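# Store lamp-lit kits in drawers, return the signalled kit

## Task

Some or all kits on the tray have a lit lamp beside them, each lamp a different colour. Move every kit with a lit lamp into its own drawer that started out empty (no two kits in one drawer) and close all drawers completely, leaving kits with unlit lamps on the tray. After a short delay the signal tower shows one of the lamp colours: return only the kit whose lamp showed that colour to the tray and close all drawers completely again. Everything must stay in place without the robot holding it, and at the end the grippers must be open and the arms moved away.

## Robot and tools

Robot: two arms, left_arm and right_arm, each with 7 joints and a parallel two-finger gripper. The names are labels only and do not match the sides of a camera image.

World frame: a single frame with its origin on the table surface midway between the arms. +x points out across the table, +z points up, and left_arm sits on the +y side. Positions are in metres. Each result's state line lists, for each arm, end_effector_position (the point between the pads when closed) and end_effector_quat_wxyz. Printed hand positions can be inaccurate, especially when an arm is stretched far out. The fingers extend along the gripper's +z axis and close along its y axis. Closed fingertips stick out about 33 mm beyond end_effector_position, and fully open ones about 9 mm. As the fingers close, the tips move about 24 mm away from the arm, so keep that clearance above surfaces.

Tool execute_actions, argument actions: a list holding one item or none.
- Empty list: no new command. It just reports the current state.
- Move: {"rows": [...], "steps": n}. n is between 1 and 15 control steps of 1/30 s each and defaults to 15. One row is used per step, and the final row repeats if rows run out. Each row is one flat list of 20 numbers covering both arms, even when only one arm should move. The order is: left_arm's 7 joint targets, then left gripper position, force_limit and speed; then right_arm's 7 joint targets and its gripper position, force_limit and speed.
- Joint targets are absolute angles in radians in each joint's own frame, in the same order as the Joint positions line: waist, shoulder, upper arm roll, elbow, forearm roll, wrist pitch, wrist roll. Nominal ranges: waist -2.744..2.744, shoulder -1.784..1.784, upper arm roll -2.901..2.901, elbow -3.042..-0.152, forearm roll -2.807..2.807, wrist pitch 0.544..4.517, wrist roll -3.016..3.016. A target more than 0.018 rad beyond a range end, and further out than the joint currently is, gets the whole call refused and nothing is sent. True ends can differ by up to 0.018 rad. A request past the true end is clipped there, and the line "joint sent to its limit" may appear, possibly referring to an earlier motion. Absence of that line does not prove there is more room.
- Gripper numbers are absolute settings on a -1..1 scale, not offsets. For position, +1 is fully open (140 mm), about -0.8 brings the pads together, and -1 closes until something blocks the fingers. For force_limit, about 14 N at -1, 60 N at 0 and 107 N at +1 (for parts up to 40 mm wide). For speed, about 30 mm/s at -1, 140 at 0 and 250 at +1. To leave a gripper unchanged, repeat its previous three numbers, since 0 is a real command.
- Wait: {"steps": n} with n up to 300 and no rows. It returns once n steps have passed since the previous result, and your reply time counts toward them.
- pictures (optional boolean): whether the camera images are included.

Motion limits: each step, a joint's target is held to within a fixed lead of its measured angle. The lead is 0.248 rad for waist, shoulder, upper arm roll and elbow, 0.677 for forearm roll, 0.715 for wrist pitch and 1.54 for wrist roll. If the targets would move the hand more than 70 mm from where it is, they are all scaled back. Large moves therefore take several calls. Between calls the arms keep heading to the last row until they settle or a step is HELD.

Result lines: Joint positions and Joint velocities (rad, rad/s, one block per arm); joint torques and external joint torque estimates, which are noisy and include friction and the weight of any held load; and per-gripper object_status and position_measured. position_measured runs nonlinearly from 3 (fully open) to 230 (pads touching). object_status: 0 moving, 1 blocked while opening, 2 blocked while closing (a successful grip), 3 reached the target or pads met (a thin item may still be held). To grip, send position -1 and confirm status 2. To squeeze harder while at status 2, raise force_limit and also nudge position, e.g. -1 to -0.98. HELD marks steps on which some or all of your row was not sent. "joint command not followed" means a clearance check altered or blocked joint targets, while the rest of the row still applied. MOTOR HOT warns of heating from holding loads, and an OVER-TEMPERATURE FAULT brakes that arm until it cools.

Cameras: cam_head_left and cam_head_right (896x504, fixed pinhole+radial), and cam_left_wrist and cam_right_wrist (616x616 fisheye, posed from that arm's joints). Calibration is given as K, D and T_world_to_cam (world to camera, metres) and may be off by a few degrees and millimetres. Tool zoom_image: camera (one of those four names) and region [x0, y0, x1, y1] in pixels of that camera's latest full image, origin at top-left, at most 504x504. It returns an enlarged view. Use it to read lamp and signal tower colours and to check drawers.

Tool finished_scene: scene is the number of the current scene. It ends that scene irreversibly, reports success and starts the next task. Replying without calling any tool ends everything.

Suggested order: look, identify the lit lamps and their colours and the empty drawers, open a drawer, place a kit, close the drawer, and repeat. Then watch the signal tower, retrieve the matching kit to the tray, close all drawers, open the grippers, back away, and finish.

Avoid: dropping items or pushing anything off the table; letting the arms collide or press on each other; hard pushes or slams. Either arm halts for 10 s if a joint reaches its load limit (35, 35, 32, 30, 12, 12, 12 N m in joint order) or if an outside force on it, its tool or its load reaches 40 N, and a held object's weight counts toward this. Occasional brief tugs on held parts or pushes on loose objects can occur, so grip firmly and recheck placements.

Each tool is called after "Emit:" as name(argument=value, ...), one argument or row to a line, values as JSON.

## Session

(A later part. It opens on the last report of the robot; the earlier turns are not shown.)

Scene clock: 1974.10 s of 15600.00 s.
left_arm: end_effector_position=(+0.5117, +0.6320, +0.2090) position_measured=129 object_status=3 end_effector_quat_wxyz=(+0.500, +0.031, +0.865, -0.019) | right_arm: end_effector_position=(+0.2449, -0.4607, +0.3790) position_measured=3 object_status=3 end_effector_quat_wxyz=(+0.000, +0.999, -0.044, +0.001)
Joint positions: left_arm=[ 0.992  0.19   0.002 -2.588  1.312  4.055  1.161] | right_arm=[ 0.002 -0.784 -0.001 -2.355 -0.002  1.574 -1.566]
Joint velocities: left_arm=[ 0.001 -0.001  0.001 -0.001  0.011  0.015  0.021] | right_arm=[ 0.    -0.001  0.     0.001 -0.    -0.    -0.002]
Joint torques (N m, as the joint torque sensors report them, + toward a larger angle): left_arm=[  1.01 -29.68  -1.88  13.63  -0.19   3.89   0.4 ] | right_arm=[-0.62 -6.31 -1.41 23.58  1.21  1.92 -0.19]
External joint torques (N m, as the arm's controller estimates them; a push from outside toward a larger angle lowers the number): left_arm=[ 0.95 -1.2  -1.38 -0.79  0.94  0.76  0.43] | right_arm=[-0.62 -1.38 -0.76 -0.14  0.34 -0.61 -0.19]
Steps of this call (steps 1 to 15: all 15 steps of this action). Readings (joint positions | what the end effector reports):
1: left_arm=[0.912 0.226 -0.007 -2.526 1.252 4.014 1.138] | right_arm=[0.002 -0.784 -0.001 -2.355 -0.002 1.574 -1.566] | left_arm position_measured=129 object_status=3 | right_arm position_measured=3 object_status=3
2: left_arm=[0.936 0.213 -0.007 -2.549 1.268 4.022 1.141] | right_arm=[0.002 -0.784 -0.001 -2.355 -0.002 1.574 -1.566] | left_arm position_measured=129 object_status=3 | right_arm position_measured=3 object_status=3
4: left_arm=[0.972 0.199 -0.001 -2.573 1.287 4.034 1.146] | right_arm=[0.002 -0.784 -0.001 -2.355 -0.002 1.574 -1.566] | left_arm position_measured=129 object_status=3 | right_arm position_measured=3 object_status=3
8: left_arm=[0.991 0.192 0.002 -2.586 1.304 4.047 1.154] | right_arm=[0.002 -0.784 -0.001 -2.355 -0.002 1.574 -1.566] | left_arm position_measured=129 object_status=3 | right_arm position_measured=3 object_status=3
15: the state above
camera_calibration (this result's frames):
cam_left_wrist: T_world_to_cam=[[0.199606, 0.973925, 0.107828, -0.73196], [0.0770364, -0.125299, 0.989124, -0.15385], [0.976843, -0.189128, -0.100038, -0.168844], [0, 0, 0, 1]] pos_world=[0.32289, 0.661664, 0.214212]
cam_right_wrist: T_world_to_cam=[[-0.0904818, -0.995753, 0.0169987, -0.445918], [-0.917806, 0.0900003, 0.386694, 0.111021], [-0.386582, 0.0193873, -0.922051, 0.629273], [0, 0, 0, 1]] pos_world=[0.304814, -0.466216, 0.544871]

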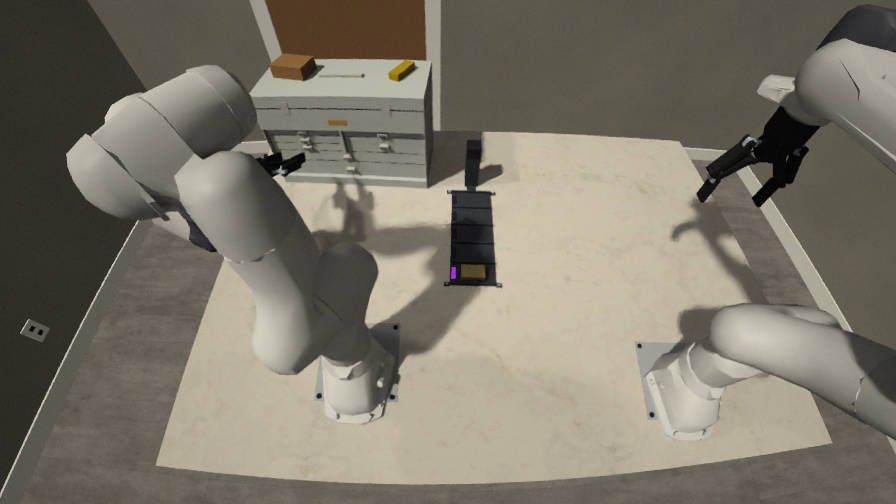

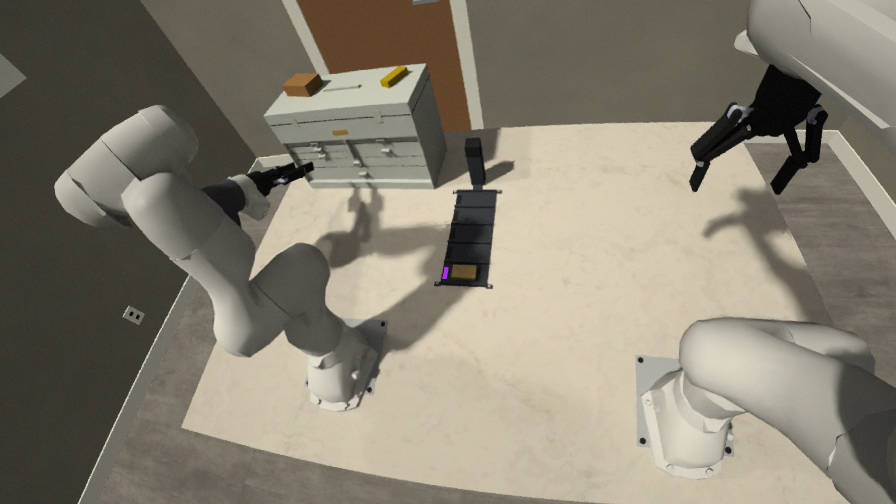

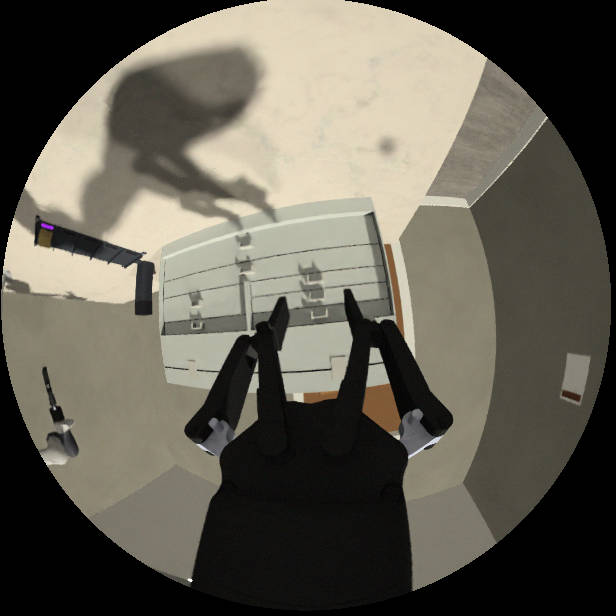

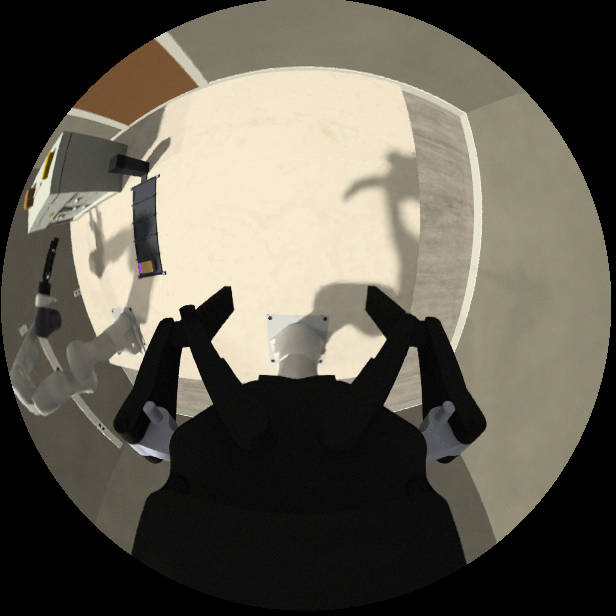

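Emit:
execute_actions(
  actions=[
    {"rows":[[1.25,-0.1,0,-2.8,0.7,3.9,1.3,0,0,1,0,-0.785,0,-2.356,0,1.571,-1.571,1,0,1]],"steps":15},
  ],
  pictures=false,
)

Emit:
execute_actions(
  actions=[
    {"rows":[[1.25,-0.4,0,-3.0,0,3.0,1.585,0,0,1,0,-0.785,0,-2.356,0,1.571,-1.571,1,0,1]],"steps":15},
  ],
  pictures=false,
)

Emit:
execute_actions(
  actions=[
    {"steps":20},
  ],
  pictures=false,
)

Emit:
execute_actions(
  actions=[
    {"rows":[[-0.049,-0.4,0,-3.0,0,3.0,1.585,0,0,1,0,-0.785,0,-2.356,0,1.571,-1.571,1,0,1]],"steps":15},
  ],
  pictures=false,
)

Emit:
execute_actions(
  actions=[
    {"steps":20},
  ],
  pictures=false,
)

Emit:
execute_actions(
  actions=[
    {"rows":[[-0.049,-0.2,0,-3.008,0,3.5,1.585,0,0,1,0,-0.785,0,-2.356,0,1.571,-1.571,1,0,1]],"steps":15},
  ],
  pictures=false,
)

Emit:
execute_actions(
  actions=[
    {"rows":[[-0.049,-0.06,0,-3.008,0,4.0,1.585,0,0,1,0,-0.785,0,-2.356,0,1.571,-1.571,1,0,1]],"steps":15},
  ],
  pictures=false,
)

Emit:
execute_actions(
  actions=[
    {"steps":25},
  ],
)

Scene clock: 2052.43 s of 15600.00 s.
left_arm: end_effector_position=(+0.3836, +0.8391, +0.2844) position_measured=129 object_status=3 end_effector_quat_wxyz=(+0.513, -0.263, +0.799, +0.169) | right_arm: end_effector_position=(+0.2449, -0.4607, +0.3790) position_measured=3 object_status=3 end_effector_quat_wxyz=(+0.000, +0.999, -0.044, +0.001)
Joint positions: left_arm=[ 1.228 -0.077 -0.001 -2.781  0.801  3.947  1.231] | right_arm=[ 0.002 -0.784 -0.001 -2.355 -0.002  1.574 -1.566]
Joint velocities: left_arm=[ 0.304 -0.324  0.041 -0.202 -0.855 -0.251  0.207] | right_arm=[ 0.    -0.     0.001  0.001 -0.001  0.     0.001]
Joint torques (N m, as the joint torque sensors report them, + toward a larger angle): left_arm=[ -2.68 -20.39  -0.37  15.21  -0.52   2.4    0.49] | right_arm=[-0.58 -6.13 -1.39 23.44  1.24  1.89 -0.12]
External joint torques (N m, as the arm's controller estimates them; a push from outside toward a larger angle lowers the number): left_arm=[ 0.6  -1.84  2.76 -1.43 -0.66 -0.55  0.52] | right_arm=[-0.58 -1.21 -0.75 -0.25  0.37 -0.63 -0.12]
Steps of this call (steps 1 to 15: the robot went on to your last target; steps 16 to 90: nothing new was sent; then 74.83 s passed at rest; steps 91 to 105: all 15 steps of this action). Readings (joint positions | what the end effector reports):
91: left_arm=[1.003 0.178 -0.004 -2.604 1.282 4.051 1.170] | right_arm=[0.002 -0.784 -0.001 -2.355 -0.002 1.574 -1.566] | left_arm position_measured=129 object_status=3 | right_arm position_measured=3 object_status=3
92: left_arm=[1.019 0.159 -0.005 -2.622 1.248 4.045 1.173] | right_arm=[0.002 -0.784 -0.001 -2.355 -0.002 1.574 -1.566] | left_arm position_measured=129 object_status=3 | right_arm position_measured=3 object_status=3
94: left_arm=[1.056 0.120 -0.005 -2.651 1.182 4.032 1.178] | right_arm=[0.002 -0.784 -0.001 -2.355 -0.002 1.574 -1.566] | left_arm position_measured=129 object_status=3 | right_arm position_measured=3 object_status=3
98: left_arm=[1.126 0.039 -0.004 -2.704 1.046 4.006 1.192] | right_arm=[0.002 -0.784 -0.001 -2.355 -0.002 1.574 -1.566] | left_arm position_measured=129 object_status=3 | right_arm position_measured=3 object_status=3
105: the state above

Scene clock: 2052.93 s of 15600.00 s.
left_arm: end_effector_position=(+0.2159, +0.8754, +0.2078) position_measured=129 object_status=3 end_effector_quat_wxyz=(+0.332, -0.513, +0.764, +0.208) | right_arm: end_effector_position=(+0.2449, -0.4607, +0.3790) position_measured=3 object_status=3 end_effector_quat_wxyz=(+0.000, +0.999, -0.044, +0.001)
Joint positions: left_arm=[ 1.241 -0.328  0.001 -2.951  0.262  3.433  1.36 ] | right_arm=[ 0.002 -0.784 -0.001 -2.355 -0.002  1.574 -1.566]
Joint velocities: left_arm=[ 0.032 -0.319 -0.001 -0.211 -0.817 -1.005  0.285] | right_arm=[ 0.001 -0.001  0.001  0.001  0.001  0.001 -0.002]
Joint torques (N m, as the joint torque sensors report them, + toward a larger angle): left_arm=[ -0.08 -14.86   0.14  18.64  -0.3    2.88   0.36] | right_arm=[-1.15 -6.33 -0.94 23.62  1.24  1.94 -0.16]
External joint torques (N m, as the arm's controller estimates them; a push from outside toward a larger angle lowers the number): left_arm=[ 0.83 -1.52  0.34 -1.4  -0.78 -0.77  0.38] | right_arm=[-1.18 -1.44 -0.31 -0.05  0.36 -0.59 -0.16]
Steps of this call (steps 1 to 15: all 15 steps of this action). Readings (joint positions | what the end effector reports):
1: left_arm=[1.232 -0.095 0.001 -2.795 0.760 3.917 1.240] | right_arm=[0.002 -0.784 -0.001 -2.355 -0.002 1.574 -1.566] | left_arm position_measured=129 object_status=3 | right_arm position_measured=3 object_status=3
2: left_arm=[1.233 -0.115 0.001 -2.812 0.719 3.886 1.248] | right_arm=[0.002 -0.784 -0.001 -2.355 -0.002 1.574 -1.566] | left_arm position_measured=129 object_status=3 | right_arm position_measured=3 object_status=3
4: left_arm=[1.234 -0.155 0.001 -2.842 0.637 3.820 1.265] | right_arm=[0.002 -0.784 -0.001 -2.355 -0.002 1.574 -1.566] | left_arm position_measured=129 object_status=3 | right_arm position_measured=3 object_status=3
8: left_arm=[1.237 -0.232 0.001 -2.890 0.485 3.682 1.297] | right_arm=[0.002 -0.784 -0.001 -2.355 -0.002 1.574 -1.566] | left_arm position_measured=129 object_status=3 | right_arm position_measured=3 object_status=3
15: the state above

Scene clock: 2053.60 s of 15600.00 s.
left_arm: end_effector_position=(+0.1411, +0.8013, +0.1136) position_measured=129 object_status=3 end_effector_quat_wxyz=(+0.168, -0.585, +0.784, +0.120) | right_arm: end_effector_position=(+0.2449, -0.4607, +0.3790) position_measured=3 object_status=3 end_effector_quat_wxyz=(+0.000, +0.999, -0.044, +0.001)
Joint positions: left_arm=[ 1.247 -0.398  0.001 -2.999  0.005  3.017  1.546] | right_arm=[ 0.002 -0.784 -0.001 -2.355 -0.002  1.574 -1.566]
Joint velocities: left_arm=[ 0.    -0.002  0.001 -0.001 -0.018 -0.08   0.108] | right_arm=[ 0.001  0.     0.001  0.    -0.     0.     0.   ]
Joint torques (N m, as the joint torque sensors report them, + toward a larger angle): left_arm=[  1.18 -14.11  -0.31  18.3   -0.08   2.73   0.39] | right_arm=[-0.66 -6.25 -1.07 23.7   1.22  1.9  -0.16]
External joint torques (N m, as the arm's controller estimates them; a push from outside toward a larger angle lowers the number): left_arm=[ 1.17 -1.12  0.04 -0.87 -0.5  -0.49  0.4 ] | right_arm=[-0.68 -1.38 -0.42 -0.01  0.34 -0.63 -0.16]
Steps of this call (steps 1 to 20: the robot went on to your last target). Readings (joint positions | what the end effector reports):
1: left_arm=[1.241 -0.339 0.001 -2.958 0.233 3.398 1.370] | right_arm=[0.002 -0.784 -0.001 -2.355 -0.002 1.574 -1.566] | left_arm position_measured=129 object_status=3 | right_arm position_measured=3 object_status=3
2: left_arm=[1.242 -0.349 0.001 -2.964 0.205 3.362 1.381] | right_arm=[0.002 -0.784 -0.001 -2.355 -0.002 1.574 -1.566] | left_arm position_measured=129 object_status=3 | right_arm position_measured=3 object_status=3
4: left_arm=[1.243 -0.366 0.001 -2.976 0.152 3.290 1.404] | right_arm=[0.002 -0.784 -0.001 -2.355 -0.002 1.574 -1.566] | left_arm position_measured=129 object_status=3 | right_arm position_measured=3 object_status=3
8: left_arm=[1.246 -0.390 0.001 -2.993 0.061 3.150 1.458] | right_arm=[0.002 -0.784 -0.001 -2.355 -0.002 1.574 -1.566] | left_arm position_measured=129 object_status=3 | right_arm position_measured=3 object_status=3
20: the state above

Scene clock: 2054.10 s of 15600.00 s.
left_arm: end_effector_position=(+0.3843, +0.6002, +0.1119) position_measured=129 object_status=3 end_effector_quat_wxyz=(+0.196, -0.250, +0.947, +0.050) | right_arm: end_effector_position=(+0.2449, -0.4607, +0.3790) position_measured=3 object_status=3 end_effector_quat_wxyz=(+0.000, +0.999, -0.044, +0.001)
Joint positions: left_arm=[ 0.495 -0.398  0.001 -2.999 -0.     3.009  1.565] | right_arm=[ 0.002 -0.784 -0.001 -2.355 -0.002  1.574 -1.566]
Joint velocities: left_arm=[-1.451 -0.    -0.065 -0.001  0.009 -0.005  0.023] | right_arm=[ 0.001  0.001 -0.001 -0.001  0.     0.    -0.   ]
Joint torques (N m, as the joint torque sensors report them, + toward a larger angle): left_arm=[  3.91 -14.05   2.02  17.92   0.38   2.56   0.41] | right_arm=[-0.88 -5.89 -0.68 23.14  1.18  1.95 -0.17]
External joint torques (N m, as the arm's controller estimates them; a push from outside toward a larger angle lowers the number): left_arm=[-1.9  -1.13 -0.93 -0.1   0.27 -0.51  0.41] | right_arm=[-0.88 -1.17 -0.01 -0.4   0.31 -0.57 -0.17]
Steps of this call (steps 1 to 15: all 15 steps of this action). Readings (joint positions | what the end effector reports):
1: left_arm=[1.211 -0.398 0.010 -2.999 0.001 3.016 1.548] | right_arm=[0.002 -0.784 -0.001 -2.355 -0.002 1.574 -1.566] | left_arm position_measured=129 object_status=3 | right_arm position_measured=3 object_status=3
2: left_arm=[1.162 -0.398 0.009 -2.999 0.001 3.015 1.550] | right_arm=[0.002 -0.784 -0.001 -2.355 -0.002 1.574 -1.566] | left_arm position_measured=129 object_status=3 | right_arm position_measured=3 object_status=3
4: left_arm=[1.061 -0.398 0.006 -2.999 0.000 3.013 1.553] | right_arm=[0.002 -0.784 -0.001 -2.355 -0.002 1.574 -1.566] | left_arm position_measured=129 object_status=3 | right_arm position_measured=3 object_status=3
8: left_arm=[0.856 -0.398 0.003 -2.999 0.000 3.011 1.558] | right_arm=[0.002 -0.784 -0.001 -2.355 -0.002 1.574 -1.566] | left_arm position_measured=129 object_status=3 | right_arm position_measured=3 object_status=3
15: the state above

Scene clock: 2054.77 s of 15600.00 s.
left_arm: end_effector_position=(+0.4376, +0.3762, +0.1111) position_measured=129 object_status=3 end_effector_quat_wxyz=(+0.200, +0.020, +0.980, -0.002) | right_arm: end_effector_position=(+0.2449, -0.4607, +0.3790) position_measured=3 object_status=3 end_effector_quat_wxyz=(+0.000, +0.999, -0.044, +0.001)
Joint positions: left_arm=[-0.046 -0.398 -0.003 -2.999  0.001  3.005  1.576] | right_arm=[ 0.002 -0.784 -0.001 -2.355 -0.002  1.574 -1.566]
Joint velocities: left_arm=[-0.005 -0.001  0.002 -0.001  0.    -0.003  0.008] | right_arm=[-0.001 -0.     0.     0.001 -0.002 -0.001  0.   ]
Joint torques (N m, as the joint torque sensors report them, + toward a larger angle): left_arm=[ -1.65 -13.81   1.78  17.57   0.48   2.68   0.42] | right_arm=[-0.64 -5.83 -1.29 23.23  1.17  1.89 -0.17]
External joint torques (N m, as the arm's controller estimates them; a push from outside toward a larger angle lowers the number): left_arm=[-1.69 -0.92  2.09 -1.45  0.07 -0.48  0.43] | right_arm=[-0.62 -0.91 -0.62 -0.53  0.29 -0.65 -0.17]
Steps of this call (steps 1 to 20: the robot went on to your last target). Readings (joint positions | what the end effector reports):
1: left_arm=[0.444 -0.398 0.001 -2.999 -0.000 3.009 1.565] | right_arm=[0.002 -0.784 -0.001 -2.355 -0.002 1.574 -1.566] | left_arm position_measured=129 object_status=3 | right_arm position_measured=3 object_status=3
2: left_arm=[0.392 -0.398 0.001 -2.999 -0.000 3.009 1.566] | right_arm=[0.002 -0.784 -0.001 -2.355 -0.002 1.574 -1.566] | left_arm position_measured=129 object_status=3 | right_arm position_measured=3 object_status=3
4: left_arm=[0.288 -0.398 0.001 -2.999 -0.000 3.008 1.567] | right_arm=[0.002 -0.784 -0.001 -2.355 -0.002 1.574 -1.566] | left_arm position_measured=129 object_status=3 | right_arm position_measured=3 object_status=3
8: left_arm=[0.081 -0.398 0.001 -2.999 -0.000 3.008 1.569] | right_arm=[0.002 -0.784 -0.001 -2.355 -0.002 1.574 -1.566] | left_arm position_measured=129 object_status=3 | right_arm position_measured=3 object_status=3
20: the state above

Scene clock: 2055.27 s of 15600.00 s.
left_arm: end_effector_position=(+0.4966, +0.3740, +0.1269) position_measured=129 object_status=3 end_effector_quat_wxyz=(+0.326, +0.020, +0.945, -0.004) | right_arm: end_effector_position=(+0.2449, -0.4607, +0.3790) position_measured=3 object_status=3 end_effector_quat_wxyz=(+0.000, +0.999, -0.044, +0.001)
Joint positions: left_arm=[-0.046 -0.203 -0.002 -3.009  0.     3.47   1.578] | right_arm=[ 0.002 -0.784 -0.001 -2.355 -0.002  1.574 -1.566]
Joint velocities: left_arm=[-0.001  0.002  0.    -0.    -0.001  0.156  0.001] | right_arm=[-0.     0.001 -0.001  0.     0.     0.    -0.002]
Joint torques (N m, as the joint torque sensors report them, + toward a larger angle): left_arm=[ -1.45 -15.34   2.1   16.01   0.41   4.13   0.29] | right_arm=[-0.67 -6.08 -0.93 23.53  1.21  1.91 -0.17]
External joint torques (N m, as the arm's controller estimates them; a push from outside toward a larger angle lowers the number): left_arm=[-1.44  1.16  2.28  0.24  0.14  0.8   0.3 ] | right_arm=[-0.68 -1.28 -0.27 -0.11  0.33 -0.61 -0.17]
Steps of this call (steps 1 to 15: all 15 steps of this action). Readings (joint positions | what the end effector reports):
1: left_arm=[-0.046 -0.358 -0.002 -2.997 0.000 3.085 1.576] | right_arm=[0.002 -0.784 -0.001 -2.355 -0.002 1.574 -1.566] | left_arm position_measured=129 object_status=3 | right_arm position_measured=3 object_status=3
2: left_arm=[-0.046 -0.305 -0.002 -2.996 0.000 3.160 1.576] | right_arm=[0.002 -0.784 -0.001 -2.355 -0.002 1.574 -1.566] | left_arm position_measured=129 object_status=3 | right_arm position_measured=3 object_status=3
4: left_arm=[-0.046 -0.239 -0.002 -3.006 0.000 3.268 1.577] | right_arm=[0.002 -0.784 -0.001 -2.355 -0.002 1.574 -1.566] | left_arm position_measured=129 object_status=3 | right_arm position_measured=3 object_status=3
8: left_arm=[-0.046 -0.206 -0.002 -3.010 0.000 3.391 1.577] | right_arm=[0.002 -0.784 -0.001 -2.355 -0.002 1.574 -1.566] | left_arm position_measured=129 object_status=3 | right_arm position_measured=3 object_status=3
15: the state above

Scene clock: 2055.77 s of 15600.00 s.
left_arm: end_effector_position=(+0.5452, +0.3722, +0.2009) position_measured=129 object_status=3 end_effector_quat_wxyz=(+0.488, +0.018, +0.873, -0.007) | right_arm: end_effector_position=(+0.2449, -0.4607, +0.3790) position_measured=3 object_status=3 end_effector_quat_wxyz=(+0.000, +0.999, -0.044, +0.001)
Joint positions: left_arm=[-0.046 -0.063 -0.002 -3.008  0.     3.964  1.578] | right_arm=[ 0.002 -0.784 -0.001 -2.355 -0.002  1.574 -1.566]
Joint velocities: left_arm=[-0.     0.005  0.     0.001  0.     0.193  0.001] | right_arm=[ 0.001 -0.001  0.    -0.002  0.001  0.    -0.001]
Joint torques (N m, as the joint torque sensors report them, + toward a larger angle): left_arm=[ -1.97 -17.17   1.95  13.05   0.27   3.95   0.42] | right_arm=[-0.71 -5.92 -1.2  23.16  1.14  1.87 -0.23]
External joint torques (N m, as the arm's controller estimates them; a push from outside toward a larger angle lowers the number): left_arm=[-2.01  1.52  1.97 -0.05  0.12  0.7   0.44] | right_arm=[-0.76 -0.99 -0.6  -0.5   0.26 -0.65 -0.23]
Steps of this call (steps 1 to 15: all 15 steps of this action). Readings (joint positions | what the end effector reports):
1: left_arm=[-0.046 -0.181 -0.002 -3.008 0.000 3.531 1.578] | right_arm=[0.002 -0.784 -0.001 -2.355 -0.002 1.574 -1.566] | left_arm position_measured=129 object_status=3 | right_arm position_measured=3 object_status=3
2: left_arm=[-0.046 -0.151 -0.002 -3.006 0.000 3.597 1.578] | right_arm=[0.002 -0.784 -0.001 -2.355 -0.002 1.574 -1.566] | left_arm position_measured=129 object_status=3 | right_arm position_measured=3 object_status=3
4: left_arm=[-0.046 -0.103 -0.002 -3.007 0.000 3.712 1.578] | right_arm=[0.002 -0.784 -0.001 -2.355 -0.002 1.574 -1.566] | left_arm position_measured=129 object_status=3 | right_arm position_measured=3 object_status=3
8: left_arm=[-0.046 -0.068 -0.002 -3.008 0.000 3.867 1.578] | right_arm=[0.002 -0.784 -0.001 -2.355 -0.002 1.574 -1.566] | left_arm position_measured=129 object_status=3 | right_arm position_measured=3 object_status=3
15: the state above

Scene clock: 2056.60 s of 15600.00 s.
left_arm: end_effector_position=(+0.5479, +0.3721, +0.2106) position_measured=129 object_status=3 end_effector_quat_wxyz=(+0.501, +0.018, +0.865, -0.007) | right_arm: end_effector_position=(+0.2449, -0.4607, +0.3790) position_measured=3 object_status=3 end_effector_quat_wxyz=(+0.000, +0.999, -0.044, +0.001)
Joint positions: left_arm=[-0.046 -0.062 -0.002 -3.008  0.     3.996  1.578] | right_arm=[ 0.002 -0.784 -0.001 -2.355 -0.002  1.574 -1.566]
Joint velocities: left_arm=[-0.     0.001  0.001  0.    -0.002  0.002 -0.001] | right_arm=[-0.     0.002 -0.001  0.001 -0.     0.     0.   ]
Joint torques (N m, as the joint torque sensors report them, + toward a larger angle): left_arm=[ -2.15 -16.91   2.56  12.48   0.41   4.03   0.31] | right_arm=[-1.12 -6.06 -1.21 23.29  1.22  1.91 -0.12]
External joint torques (N m, as the arm's controller estimates them; a push from outside toward a larger angle lowers the number): left_arm=[-2.16  1.85  2.62 -0.73  0.25  0.73  0.33] | right_arm=[-1.12 -1.29 -0.52 -0.38  0.34 -0.63 -0.12]
Steps of this call (steps 1 to 25: the robot went on to your last target). Readings (joint positions | what the end effector reports):
1: left_arm=[-0.046 -0.063 -0.002 -3.008 0.000 3.970 1.578] | right_arm=[0.002 -0.784 -0.001 -2.355 -0.002 1.574 -1.566] | left_arm position_measured=129 object_status=3 | right_arm position_measured=3 object_status=3
2: left_arm=[-0.046 -0.062 -0.002 -3.008 0.000 3.975 1.578] | right_arm=[0.002 -0.784 -0.001 -2.355 -0.002 1.574 -1.566] | left_arm position_measured=129 object_status=3 | right_arm position_measured=3 object_status=3
4: left_arm=[-0.046 -0.062 -0.002 -3.008 0.000 3.982 1.578] | right_arm=[0.002 -0.784 -0.001 -2.355 -0.002 1.574 -1.566] | left_arm position_measured=129 object_status=3 | right_arm position_measured=3 object_status=3
8: left_arm=[-0.046 -0.062 -0.002 -3.008 0.000 3.990 1.578] | right_arm=[0.002 -0.784 -0.001 -2.355 -0.002 1.574 -1.566] | left_arm position_measured=129 object_status=3 | right_arm position_measured=3 object_status=3
25: the state above
camera_calibration (this result's frames):
cam_left_wrist: T_world_to_cam=[[0.165173, 0.979357, 0.116523, -0.47125], [0.079506, -0.130983, 0.988191, -0.189785], [0.983055, -0.153958, -0.0994997, -0.26979], [0, 0, 0, 1]] pos_world=[0.358145, 0.395127, 0.215611]
cam_right_wrist: T_world_to_cam=[[-0.0904818, -0.995753, 0.0169986, -0.445918], [-0.917806, 0.0900002, 0.386694, 0.111021], [-0.386582, 0.0193874, -0.922051, 0.629273], [0, 0, 0, 1]] pos_world=[0.304814, -0.466216, 0.544871]

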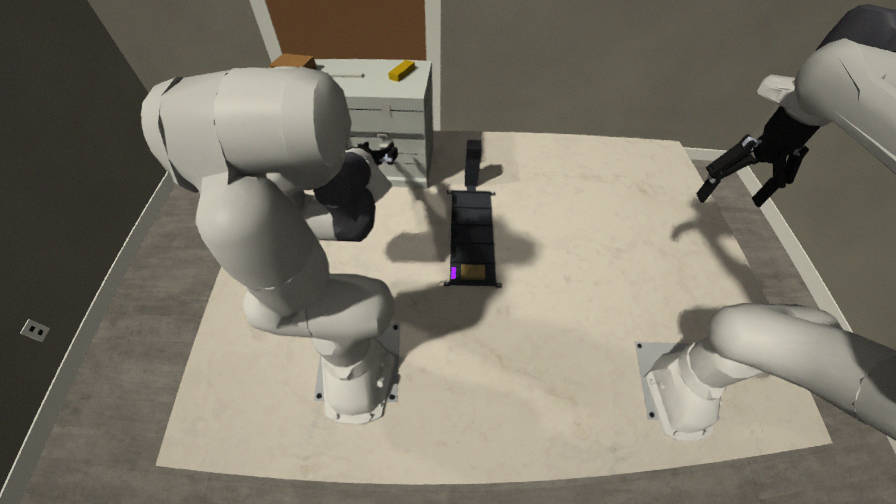

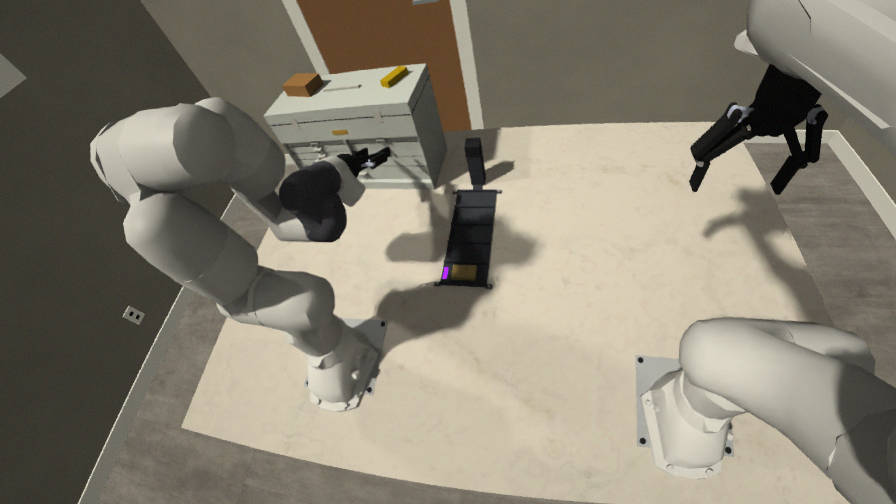

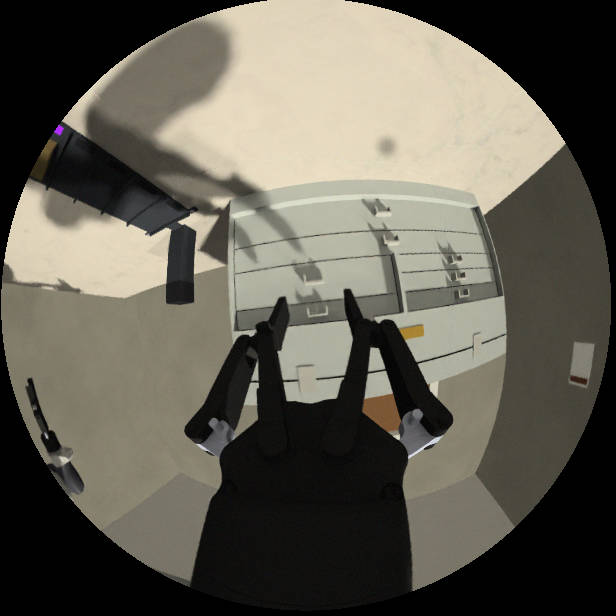

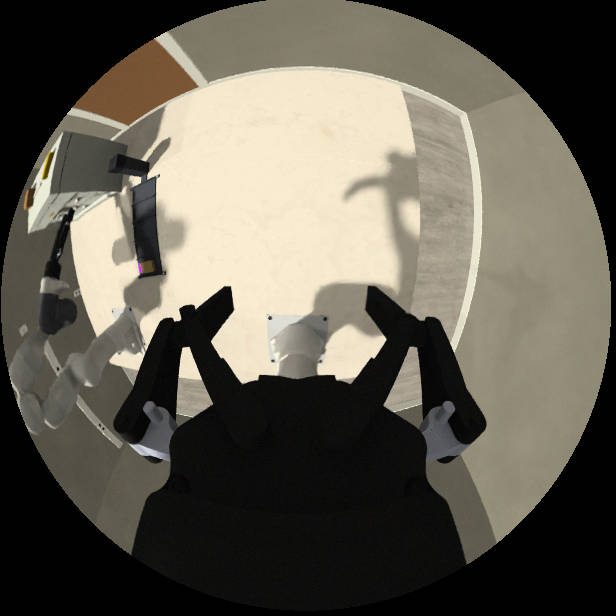

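Emit:
execute_actions(
  actions=[
    {"rows":[[-0.049,-0.021,0,-2.954,0,3.975,1.585,0,0,1,0,-0.785,0,-2.356,0,1.571,-1.571,1,0,1]],"steps":15},
  ],
  pictures=false,
)

Emit:
execute_actions(
  actions=[
    {"rows":[[-0.049,0.0135,0,-2.902,0,3.958,1.585,0,0,1,0,-0.785,0,-2.356,0,1.571,-1.571,1,0,1]],"steps":15},
  ],
)

Scene clock: 2065.97 s of 15600.00 s.
left_arm: end_effector_position=(+0.5650, +0.3715, +0.2094) position_measured=129 object_status=3 end_effector_quat_wxyz=(+0.500, +0.018, +0.866, -0.007) | right_arm: end_effector_position=(+0.2449, -0.4607, +0.3790) position_measured=3 object_status=3 end_effector_quat_wxyz=(+0.000, +0.999, -0.044, +0.001)
Joint positions: left_arm=[-0.046 -0.023 -0.002 -2.956  0.     3.98   1.578] | right_arm=[ 0.002 -0.784 -0.001 -2.355 -0.002  1.574 -1.566]
Joint velocities: left_arm=[-0.     0.001 -0.     0.001 -0.    -0.005 -0.   ] | right_arm=[ 0.     0.     0.002  0.001  0.     0.    -0.002]
Joint torques (N m, as the joint torque sensors report them, + toward a larger angle): left_arm=[ -1.94 -18.89   2.61  14.16   0.32   2.8    0.44] | right_arm=[-0.87 -6.06 -0.62 23.37  1.22  1.89 -0.16]
External joint torques (N m, as the arm's controller estimates them; a push from outside toward a larger angle lowers the number): left_arm=[-1.97  1.55  2.6   0.72  0.16 -0.51  0.46] | right_arm=[-0.89 -1.15  0.01 -0.34  0.34 -0.64 -0.16]
Steps of this call (steps 1 to 15: the robot went on to your last target; steps 16 to 90: nothing new was sent; then 5.87 s passed at rest; steps 91 to 105: all 15 steps of this action). Readings (joint positions | what the end effector reports):
91: left_arm=[-0.046 -0.053 -0.002 -2.997 0.000 3.994 1.578] | right_arm=[0.002 -0.784 -0.001 -2.355 -0.002 1.574 -1.566] | left_arm position_measured=129 object_status=3 | right_arm position_measured=3 object_status=3
92: left_arm=[-0.046 -0.042 -0.002 -2.982 0.000 3.991 1.578] | right_arm=[0.002 -0.784 -0.001 -2.355 -0.002 1.574 -1.566] | left_arm position_measured=129 object_status=3 | right_arm position_measured=3 object_status=3
94: left_arm=[-0.046 -0.031 -0.002 -2.966 0.000 3.987 1.578] | right_arm=[0.002 -0.784 -0.001 -2.355 -0.002 1.574 -1.566] | left_arm position_measured=129 object_status=3 | right_arm position_measured=3 object_status=3
98: left_arm=[-0.046 -0.024 -0.002 -2.957 0.000 3.983 1.578] | right_arm=[0.002 -0.784 -0.001 -2.355 -0.002 1.574 -1.566] | left_arm position_measured=129 object_status=3 | right_arm position_measured=3 object_status=3
105: the state above

Scene clock: 2066.47 s of 15600.00 s.
left_arm: end_effector_position=(+0.5822, +0.3710, +0.2096) position_measured=129 object_status=3 end_effector_quat_wxyz=(+0.500, +0.018, +0.866, -0.007) | right_arm: end_effector_position=(+0.2449, -0.4607, +0.3790) position_measured=3 object_status=3 end_effector_quat_wxyz=(+0.000, +0.999, -0.044, +0.001)
Joint positions: left_arm=[-0.046  0.011 -0.002 -2.904  0.     3.963  1.578] | right_arm=[ 0.002 -0.784 -0.001 -2.355 -0.002  1.574 -1.566]
Joint velocities: left_arm=[ 0.001  0.001 -0.001  0.     0.001 -0.006  0.001] | right_arm=[ 0.001 -0.001  0.001 -0.001 -0.001  0.001  0.001]
Joint torques (N m, as the joint torque sensors report them, + toward a larger angle): left_arm=[ -1.71 -20.35   1.39  13.75   0.28   2.69   0.44] | right_arm=[-0.84 -6.29 -1.07 23.72  1.16  1.9  -0.17]
External joint torques (N m, as the arm's controller estimates them; a push from outside toward a larger angle lowers the number): left_arm=[-1.69  1.59  1.4  -0.01  0.09 -0.62  0.46] | right_arm=[-0.89 -1.39 -0.47  0.04  0.29 -0.63 -0.17]
Steps of this call (steps 1 to 15: all 15 steps of this action). Readings (joint positions | what the end effector reports):
1: left_arm=[-0.046 -0.015 -0.002 -2.944 0.000 3.977 1.578] | right_arm=[0.002 -0.784 -0.001 -2.355 -0.002 1.574 -1.566] | left_arm position_measured=129 object_status=3 | right_arm position_measured=3 object_status=3
2: left_arm=[-0.046 -0.005 -0.002 -2.930 0.000 3.974 1.578] | right_arm=[0.002 -0.784 -0.001 -2.355 -0.002 1.574 -1.566] | left_arm position_measured=129 object_status=3 | right_arm position_measured=3 object_status=3
4: left_arm=[-0.046 0.005 -0.002 -2.914 0.000 3.970 1.578] | right_arm=[0.002 -0.784 -0.001 -2.355 -0.002 1.574 -1.566] | left_arm position_measured=129 object_status=3 | right_arm position_measured=3 object_status=3
8: left_arm=[-0.046 0.010 -0.002 -2.905 0.000 3.966 1.578] | right_arm=[0.002 -0.784 -0.001 -2.355 -0.002 1.574 -1.566] | left_arm position_measured=129 object_status=3 | right_arm position_measured=3 object_status=3
15: the state above
camera_calibration (this result's frames):
cam_left_wrist: T_world_to_cam=[[0.165246, 0.979378, 0.116246, -0.475707], [0.0809403, -0.130936, 0.988081, -0.192575], [0.982926, -0.153867, -0.100908, -0.303473], [0, 0, 0, 1]] pos_world=[0.392487, 0.393987, 0.214956]
cam_right_wrist: T_world_to_cam=[[-0.0904817, -0.995753, 0.0169986, -0.445918], [-0.917806, 0.0900001, 0.386694, 0.111021], [-0.386582, 0.0193874, -0.922051, 0.629273], [0, 0, 0, 1]] pos_world=[0.304814, -0.466216, 0.544871]

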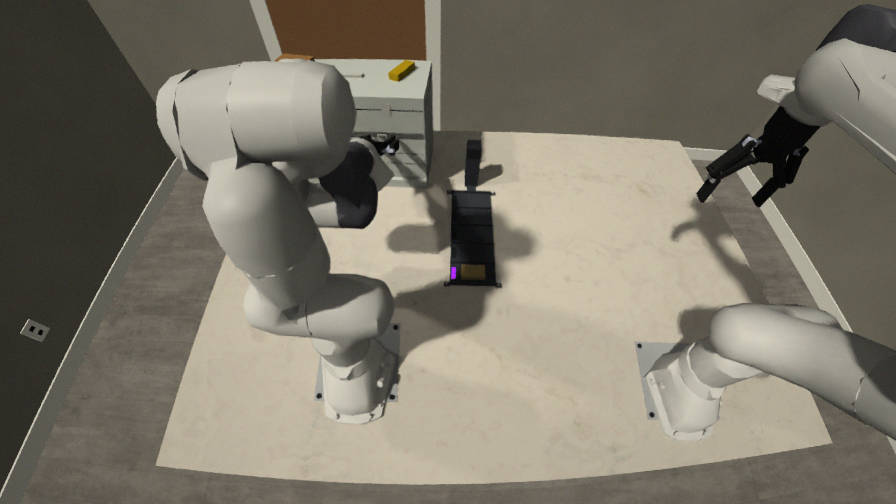

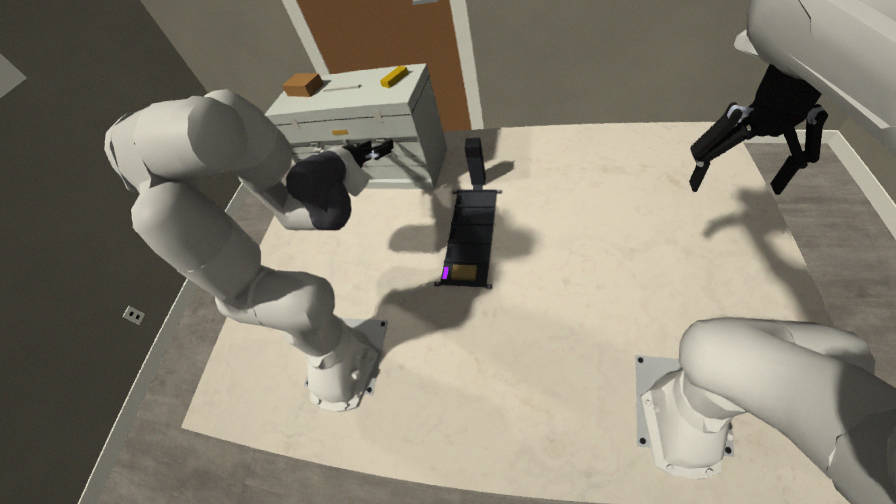

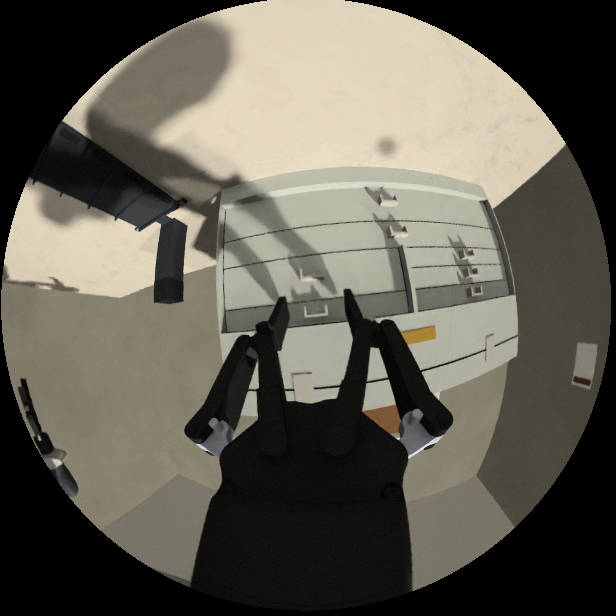

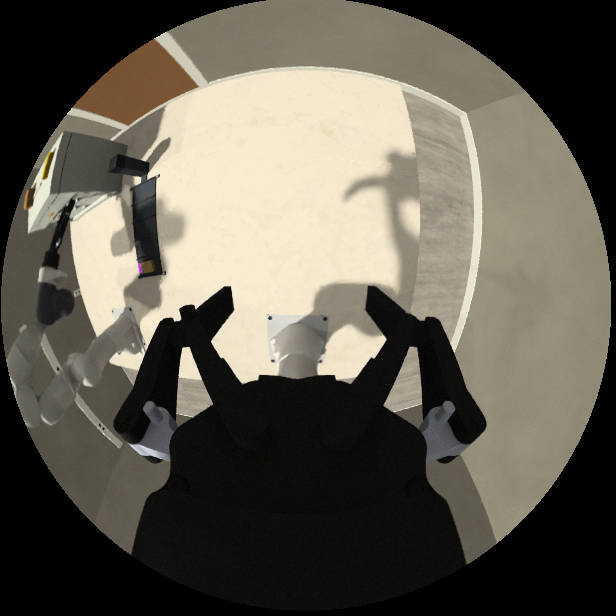

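Emit:
execute_actions(
  actions=[
    {"rows":[[-0.049,0.0135,0,-2.902,0,3.958,1.585,-1,0.3,0,0,-0.785,0,-2.356,0,1.571,-1.571,1,0,1]],"steps":15},
  ],
  pictures=false,
)

Emit:
execute_actions(
  actions=[
    {"rows":[[-0.047,-0.025,0,-2.958,0,3.984,1.582,-1,0.3,0,0,-0.785,0,-2.356,0,1.571,-1.571,1,0,1]],"steps":15},
  ],
  pictures=false,
)

Emit:
execute_actions(
  actions=[
    {"rows":[[-0.045,-0.062,0,-3.011,0,4.0,1.582,-1,0.3,0,0,-0.785,0,-2.356,0,1.571,-1.571,1,0,1]],"steps":15},
  ],
)

Scene clock: 2080.83 s of 15600.00 s.
left_arm: end_effector_position=(+0.5823, +0.3699, +0.2094) position_measured=196 object_status=0 end_effector_quat_wxyz=(+0.500, +0.019, +0.866, -0.007) | right_arm: end_effector_position=(+0.2449, -0.4607, +0.3790) position_measured=3 object_status=3 end_effector_quat_wxyz=(+0.000, +0.999, -0.044, +0.001)
Joint positions: left_arm=[-0.048  0.012 -0.002 -2.903  0.001  3.962  1.578] | right_arm=[ 0.002 -0.784 -0.001 -2.355 -0.002  1.574 -1.566]
Joint velocities: left_arm=[-0.    -0.001 -0.001 -0.     0.001  0.     0.002] | right_arm=[ 0.001 -0.     0.001  0.     0.001 -0.001  0.   ]
Joint torques (N m, as the joint torque sensors report them, + toward a larger angle): left_arm=[ -0.76 -21.03   2.09  13.58   0.09   2.86   0.36] | right_arm=[-0.91 -6.   -0.83 23.66  1.2   1.96 -0.21]
External joint torques (N m, as the arm's controller estimates them; a push from outside toward a larger angle lowers the number): left_arm=[-0.72  1.    2.12 -0.22 -0.1  -0.48  0.39] | right_arm=[-0.95 -1.19 -0.23  0.03  0.32 -0.56 -0.21]
Steps of this call (steps 1 to 15: the robot went on to your last target; steps 16 to 90: nothing new was sent; then 10.87 s passed at rest; steps 91 to 105: all 15 steps of this action). Readings (joint positions | what the end effector reports):
91: left_arm=[-0.046 0.011 -0.002 -2.903 0.000 3.962 1.578] | right_arm=[0.002 -0.784 -0.001 -2.355 -0.002 1.574 -1.566] | left_arm position_measured=129 object_status=0 | right_arm position_measured=3 object_status=3
92: left_arm=[-0.046 0.011 -0.002 -2.903 0.000 3.962 1.578] | right_arm=[0.002 -0.784 -0.001 -2.355 -0.002 1.574 -1.566] | left_arm position_measured=135 object_status=0 | right_arm position_measured=3 object_status=3
94: left_arm=[-0.046 0.012 -0.002 -2.903 0.000 3.962 1.578] | right_arm=[0.002 -0.784 -0.001 -2.355 -0.002 1.574 -1.566] | left_arm position_measured=150 object_status=0 | right_arm position_measured=3 object_status=3
98: left_arm=[-0.047 0.012 -0.002 -2.903 0.001 3.962 1.578] | right_arm=[0.002 -0.784 -0.001 -2.355 -0.002 1.574 -1.566] | left_arm position_measured=181 object_status=0 | right_arm position_measured=3 object_status=3
105: the state above

Scene clock: 2081.33 s of 15600.00 s.
left_arm: end_effector_position=(+0.5653, +0.3709, +0.2096) position_measured=196 object_status=2 end_effector_quat_wxyz=(+0.500, +0.019, +0.866, -0.007) | right_arm: end_effector_position=(+0.2449, -0.4607, +0.3790) position_measured=3 object_status=3 end_effector_quat_wxyz=(+0.000, +0.999, -0.044, +0.001)
Joint positions: left_arm=[-0.048 -0.023 -0.001 -2.955  0.001  3.98   1.578] | right_arm=[ 0.002 -0.784 -0.001 -2.355 -0.002  1.574 -1.566]
Joint velocities: left_arm=[ 0.    -0.001 -0.    -0.001 -0.001  0.003  0.001] | right_arm=[-0.    -0.001 -0.001  0.001 -0.001 -0.001  0.   ]
Joint torques (N m, as the joint torque sensors report them, + toward a larger angle): left_arm=[ -0.24 -21.83   1.16  11.04   0.19   4.04   0.27] | right_arm=[-0.57 -5.96 -1.22 23.61  1.19  1.94 -0.21]
External joint torques (N m, as the arm's controller estimates them; a push from outside toward a larger angle lowers the number): left_arm=[-0.25 -1.33  1.18 -2.47  0.02  0.71  0.29] | right_arm=[-0.59 -1.   -0.57 -0.12  0.32 -0.59 -0.21]
Steps of this call (steps 1 to 15: all 15 steps of this action). Readings (joint positions | what the end effector reports):
1: left_arm=[-0.048 0.004 -0.002 -2.914 0.001 3.965 1.578] | right_arm=[0.002 -0.784 -0.001 -2.355 -0.002 1.574 -1.566] | left_arm position_measured=196 object_status=2 | right_arm position_measured=3 object_status=3
2: left_arm=[-0.048 -0.007 -0.002 -2.928 0.001 3.968 1.578] | right_arm=[0.002 -0.784 -0.001 -2.355 -0.002 1.574 -1.566] | left_arm position_measured=196 object_status=2 | right_arm position_measured=3 object_status=3
4: left_arm=[-0.048 -0.017 -0.002 -2.944 0.001 3.973 1.578] | right_arm=[0.002 -0.784 -0.001 -2.355 -0.002 1.574 -1.566] | left_arm position_measured=196 object_status=2 | right_arm position_measured=3 object_status=3
8: left_arm=[-0.048 -0.023 -0.001 -2.953 0.001 3.978 1.578] | right_arm=[0.002 -0.784 -0.001 -2.355 -0.002 1.574 -1.566] | left_arm position_measured=196 object_status=2 | right_arm position_measured=3 object_status=3
15: the state above

Scene clock: 2081.83 s of 15600.00 s.
left_arm: end_effector_position=(+0.5478, +0.3720, +0.2098) position_measured=196 object_status=2 end_effector_quat_wxyz=(+0.500, +0.019, +0.866, -0.007) | right_arm: end_effector_position=(+0.2449, -0.4607, +0.3790) position_measured=3 object_status=3 end_effector_quat_wxyz=(+0.000, +0.999, -0.044, +0.001)
Joint positions: left_arm=[-0.047 -0.06  -0.001 -3.008  0.001  3.996  1.578] | right_arm=[ 0.002 -0.784 -0.001 -2.355 -0.002  1.574 -1.566]
Joint velocities: left_arm=[ 0.    -0.001 -0.002 -0.001 -0.     0.003  0.002] | right_arm=[-0.001  0.    -0.001  0.     0.001 -0.001  0.001]
Joint torques (N m, as the joint torque sensors report them, + toward a larger angle): left_arm=[  0.32 -19.62   1.2   11.17   0.16   3.89   0.28] | right_arm=[-0.98 -6.33 -0.99 23.56  1.18  1.98 -0.17]
External joint torques (N m, as the arm's controller estimates them; a push from outside toward a larger angle lowers the number): left_arm=[ 0.32 -0.71  1.24 -2.05  0.    0.56  0.3 ] | right_arm=[-0.95 -1.48 -0.26 -0.14  0.31 -0.55 -0.17]
Steps of this call (steps 1 to 15: all 15 steps of this action). Readings (joint positions | what the end effector reports):
1: left_arm=[-0.048 -0.032 -0.001 -2.966 0.001 3.982 1.578] | right_arm=[0.002 -0.784 -0.001 -2.355 -0.002 1.574 -1.566] | left_arm position_measured=196 object_status=2 | right_arm position_measured=3 object_status=3
2: left_arm=[-0.047 -0.042 -0.001 -2.981 0.001 3.986 1.578] | right_arm=[0.002 -0.784 -0.001 -2.355 -0.002 1.574 -1.566] | left_arm position_measured=196 object_status=2 | right_arm position_measured=3 object_status=3
4: left_arm=[-0.047 -0.054 -0.001 -2.997 0.001 3.990 1.578] | right_arm=[0.002 -0.784 -0.001 -2.355 -0.002 1.574 -1.566] | left_arm position_measured=196 object_status=2 | right_arm position_measured=3 object_status=3
8: left_arm=[-0.047 -0.060 -0.001 -3.006 0.001 3.994 1.578] | right_arm=[0.002 -0.784 -0.001 -2.355 -0.002 1.574 -1.566] | left_arm position_measured=196 object_status=2 | right_arm position_measured=3 object_status=3
15: the state above
camera_calibration (this result's frames):
cam_left_wrist: T_world_to_cam=[[0.16581, 0.979234, 0.116651, -0.471423], [0.0805322, -0.131339, 0.988061, -0.18946], [0.982864, -0.154436, -0.100637, -0.269291], [0, 0, 0, 1]] pos_world=[0.358101, 0.395161, 0.215089]
cam_right_wrist: T_world_to_cam=[[-0.0904817, -0.995753, 0.0169986, -0.445918], [-0.917806, 0.0900001, 0.386694, 0.111021], [-0.386582, 0.0193874, -0.922051, 0.629273], [0, 0, 0, 1]] pos_world=[0.304814, -0.466216, 0.544871]

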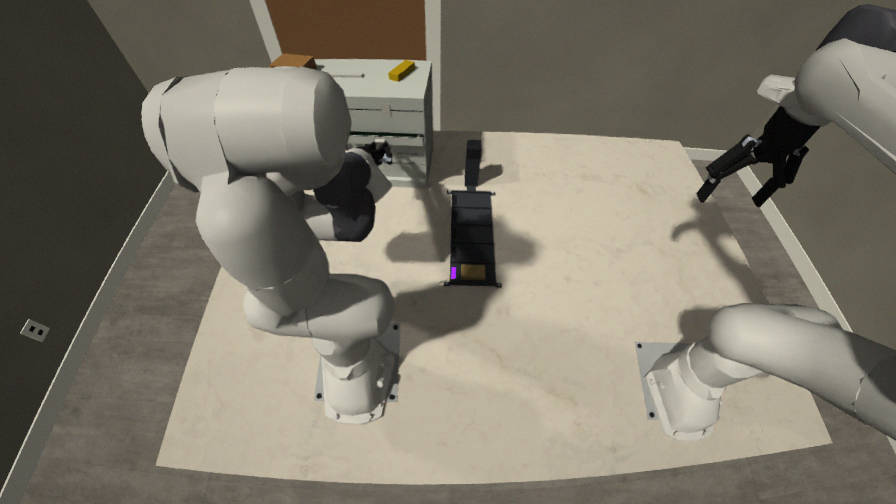

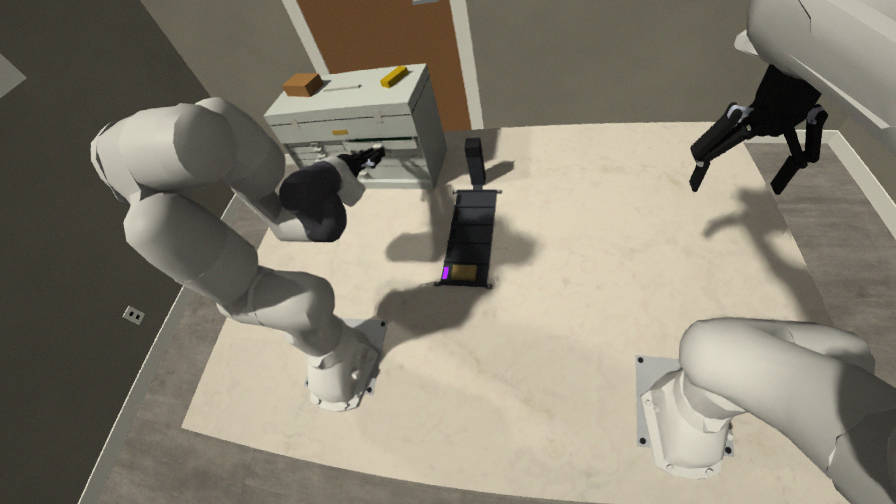

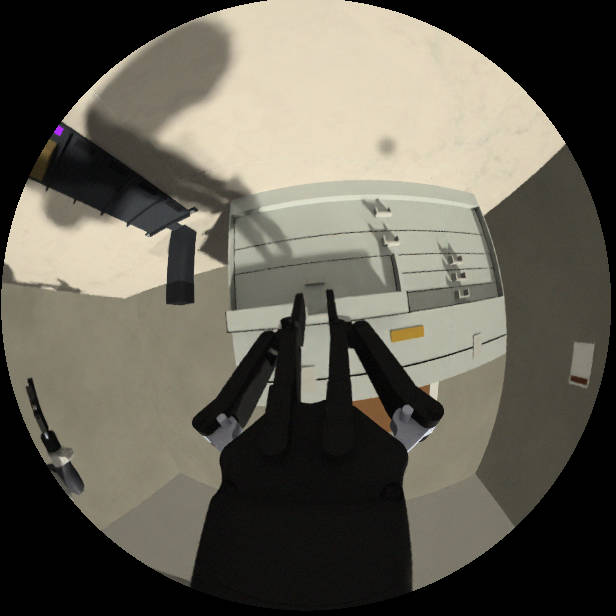

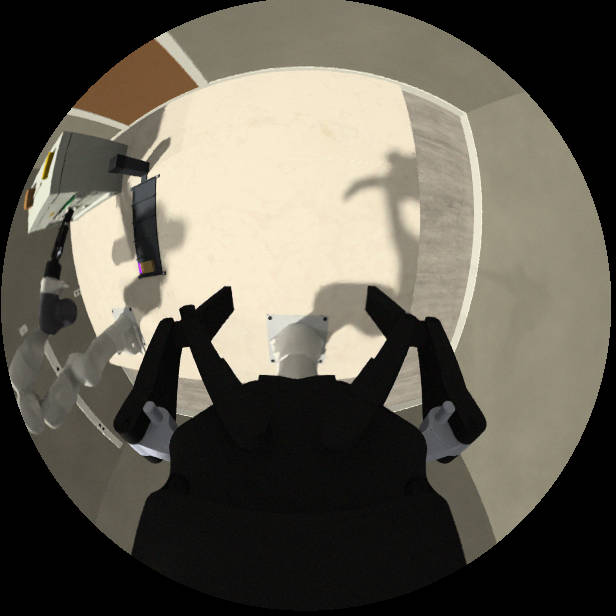

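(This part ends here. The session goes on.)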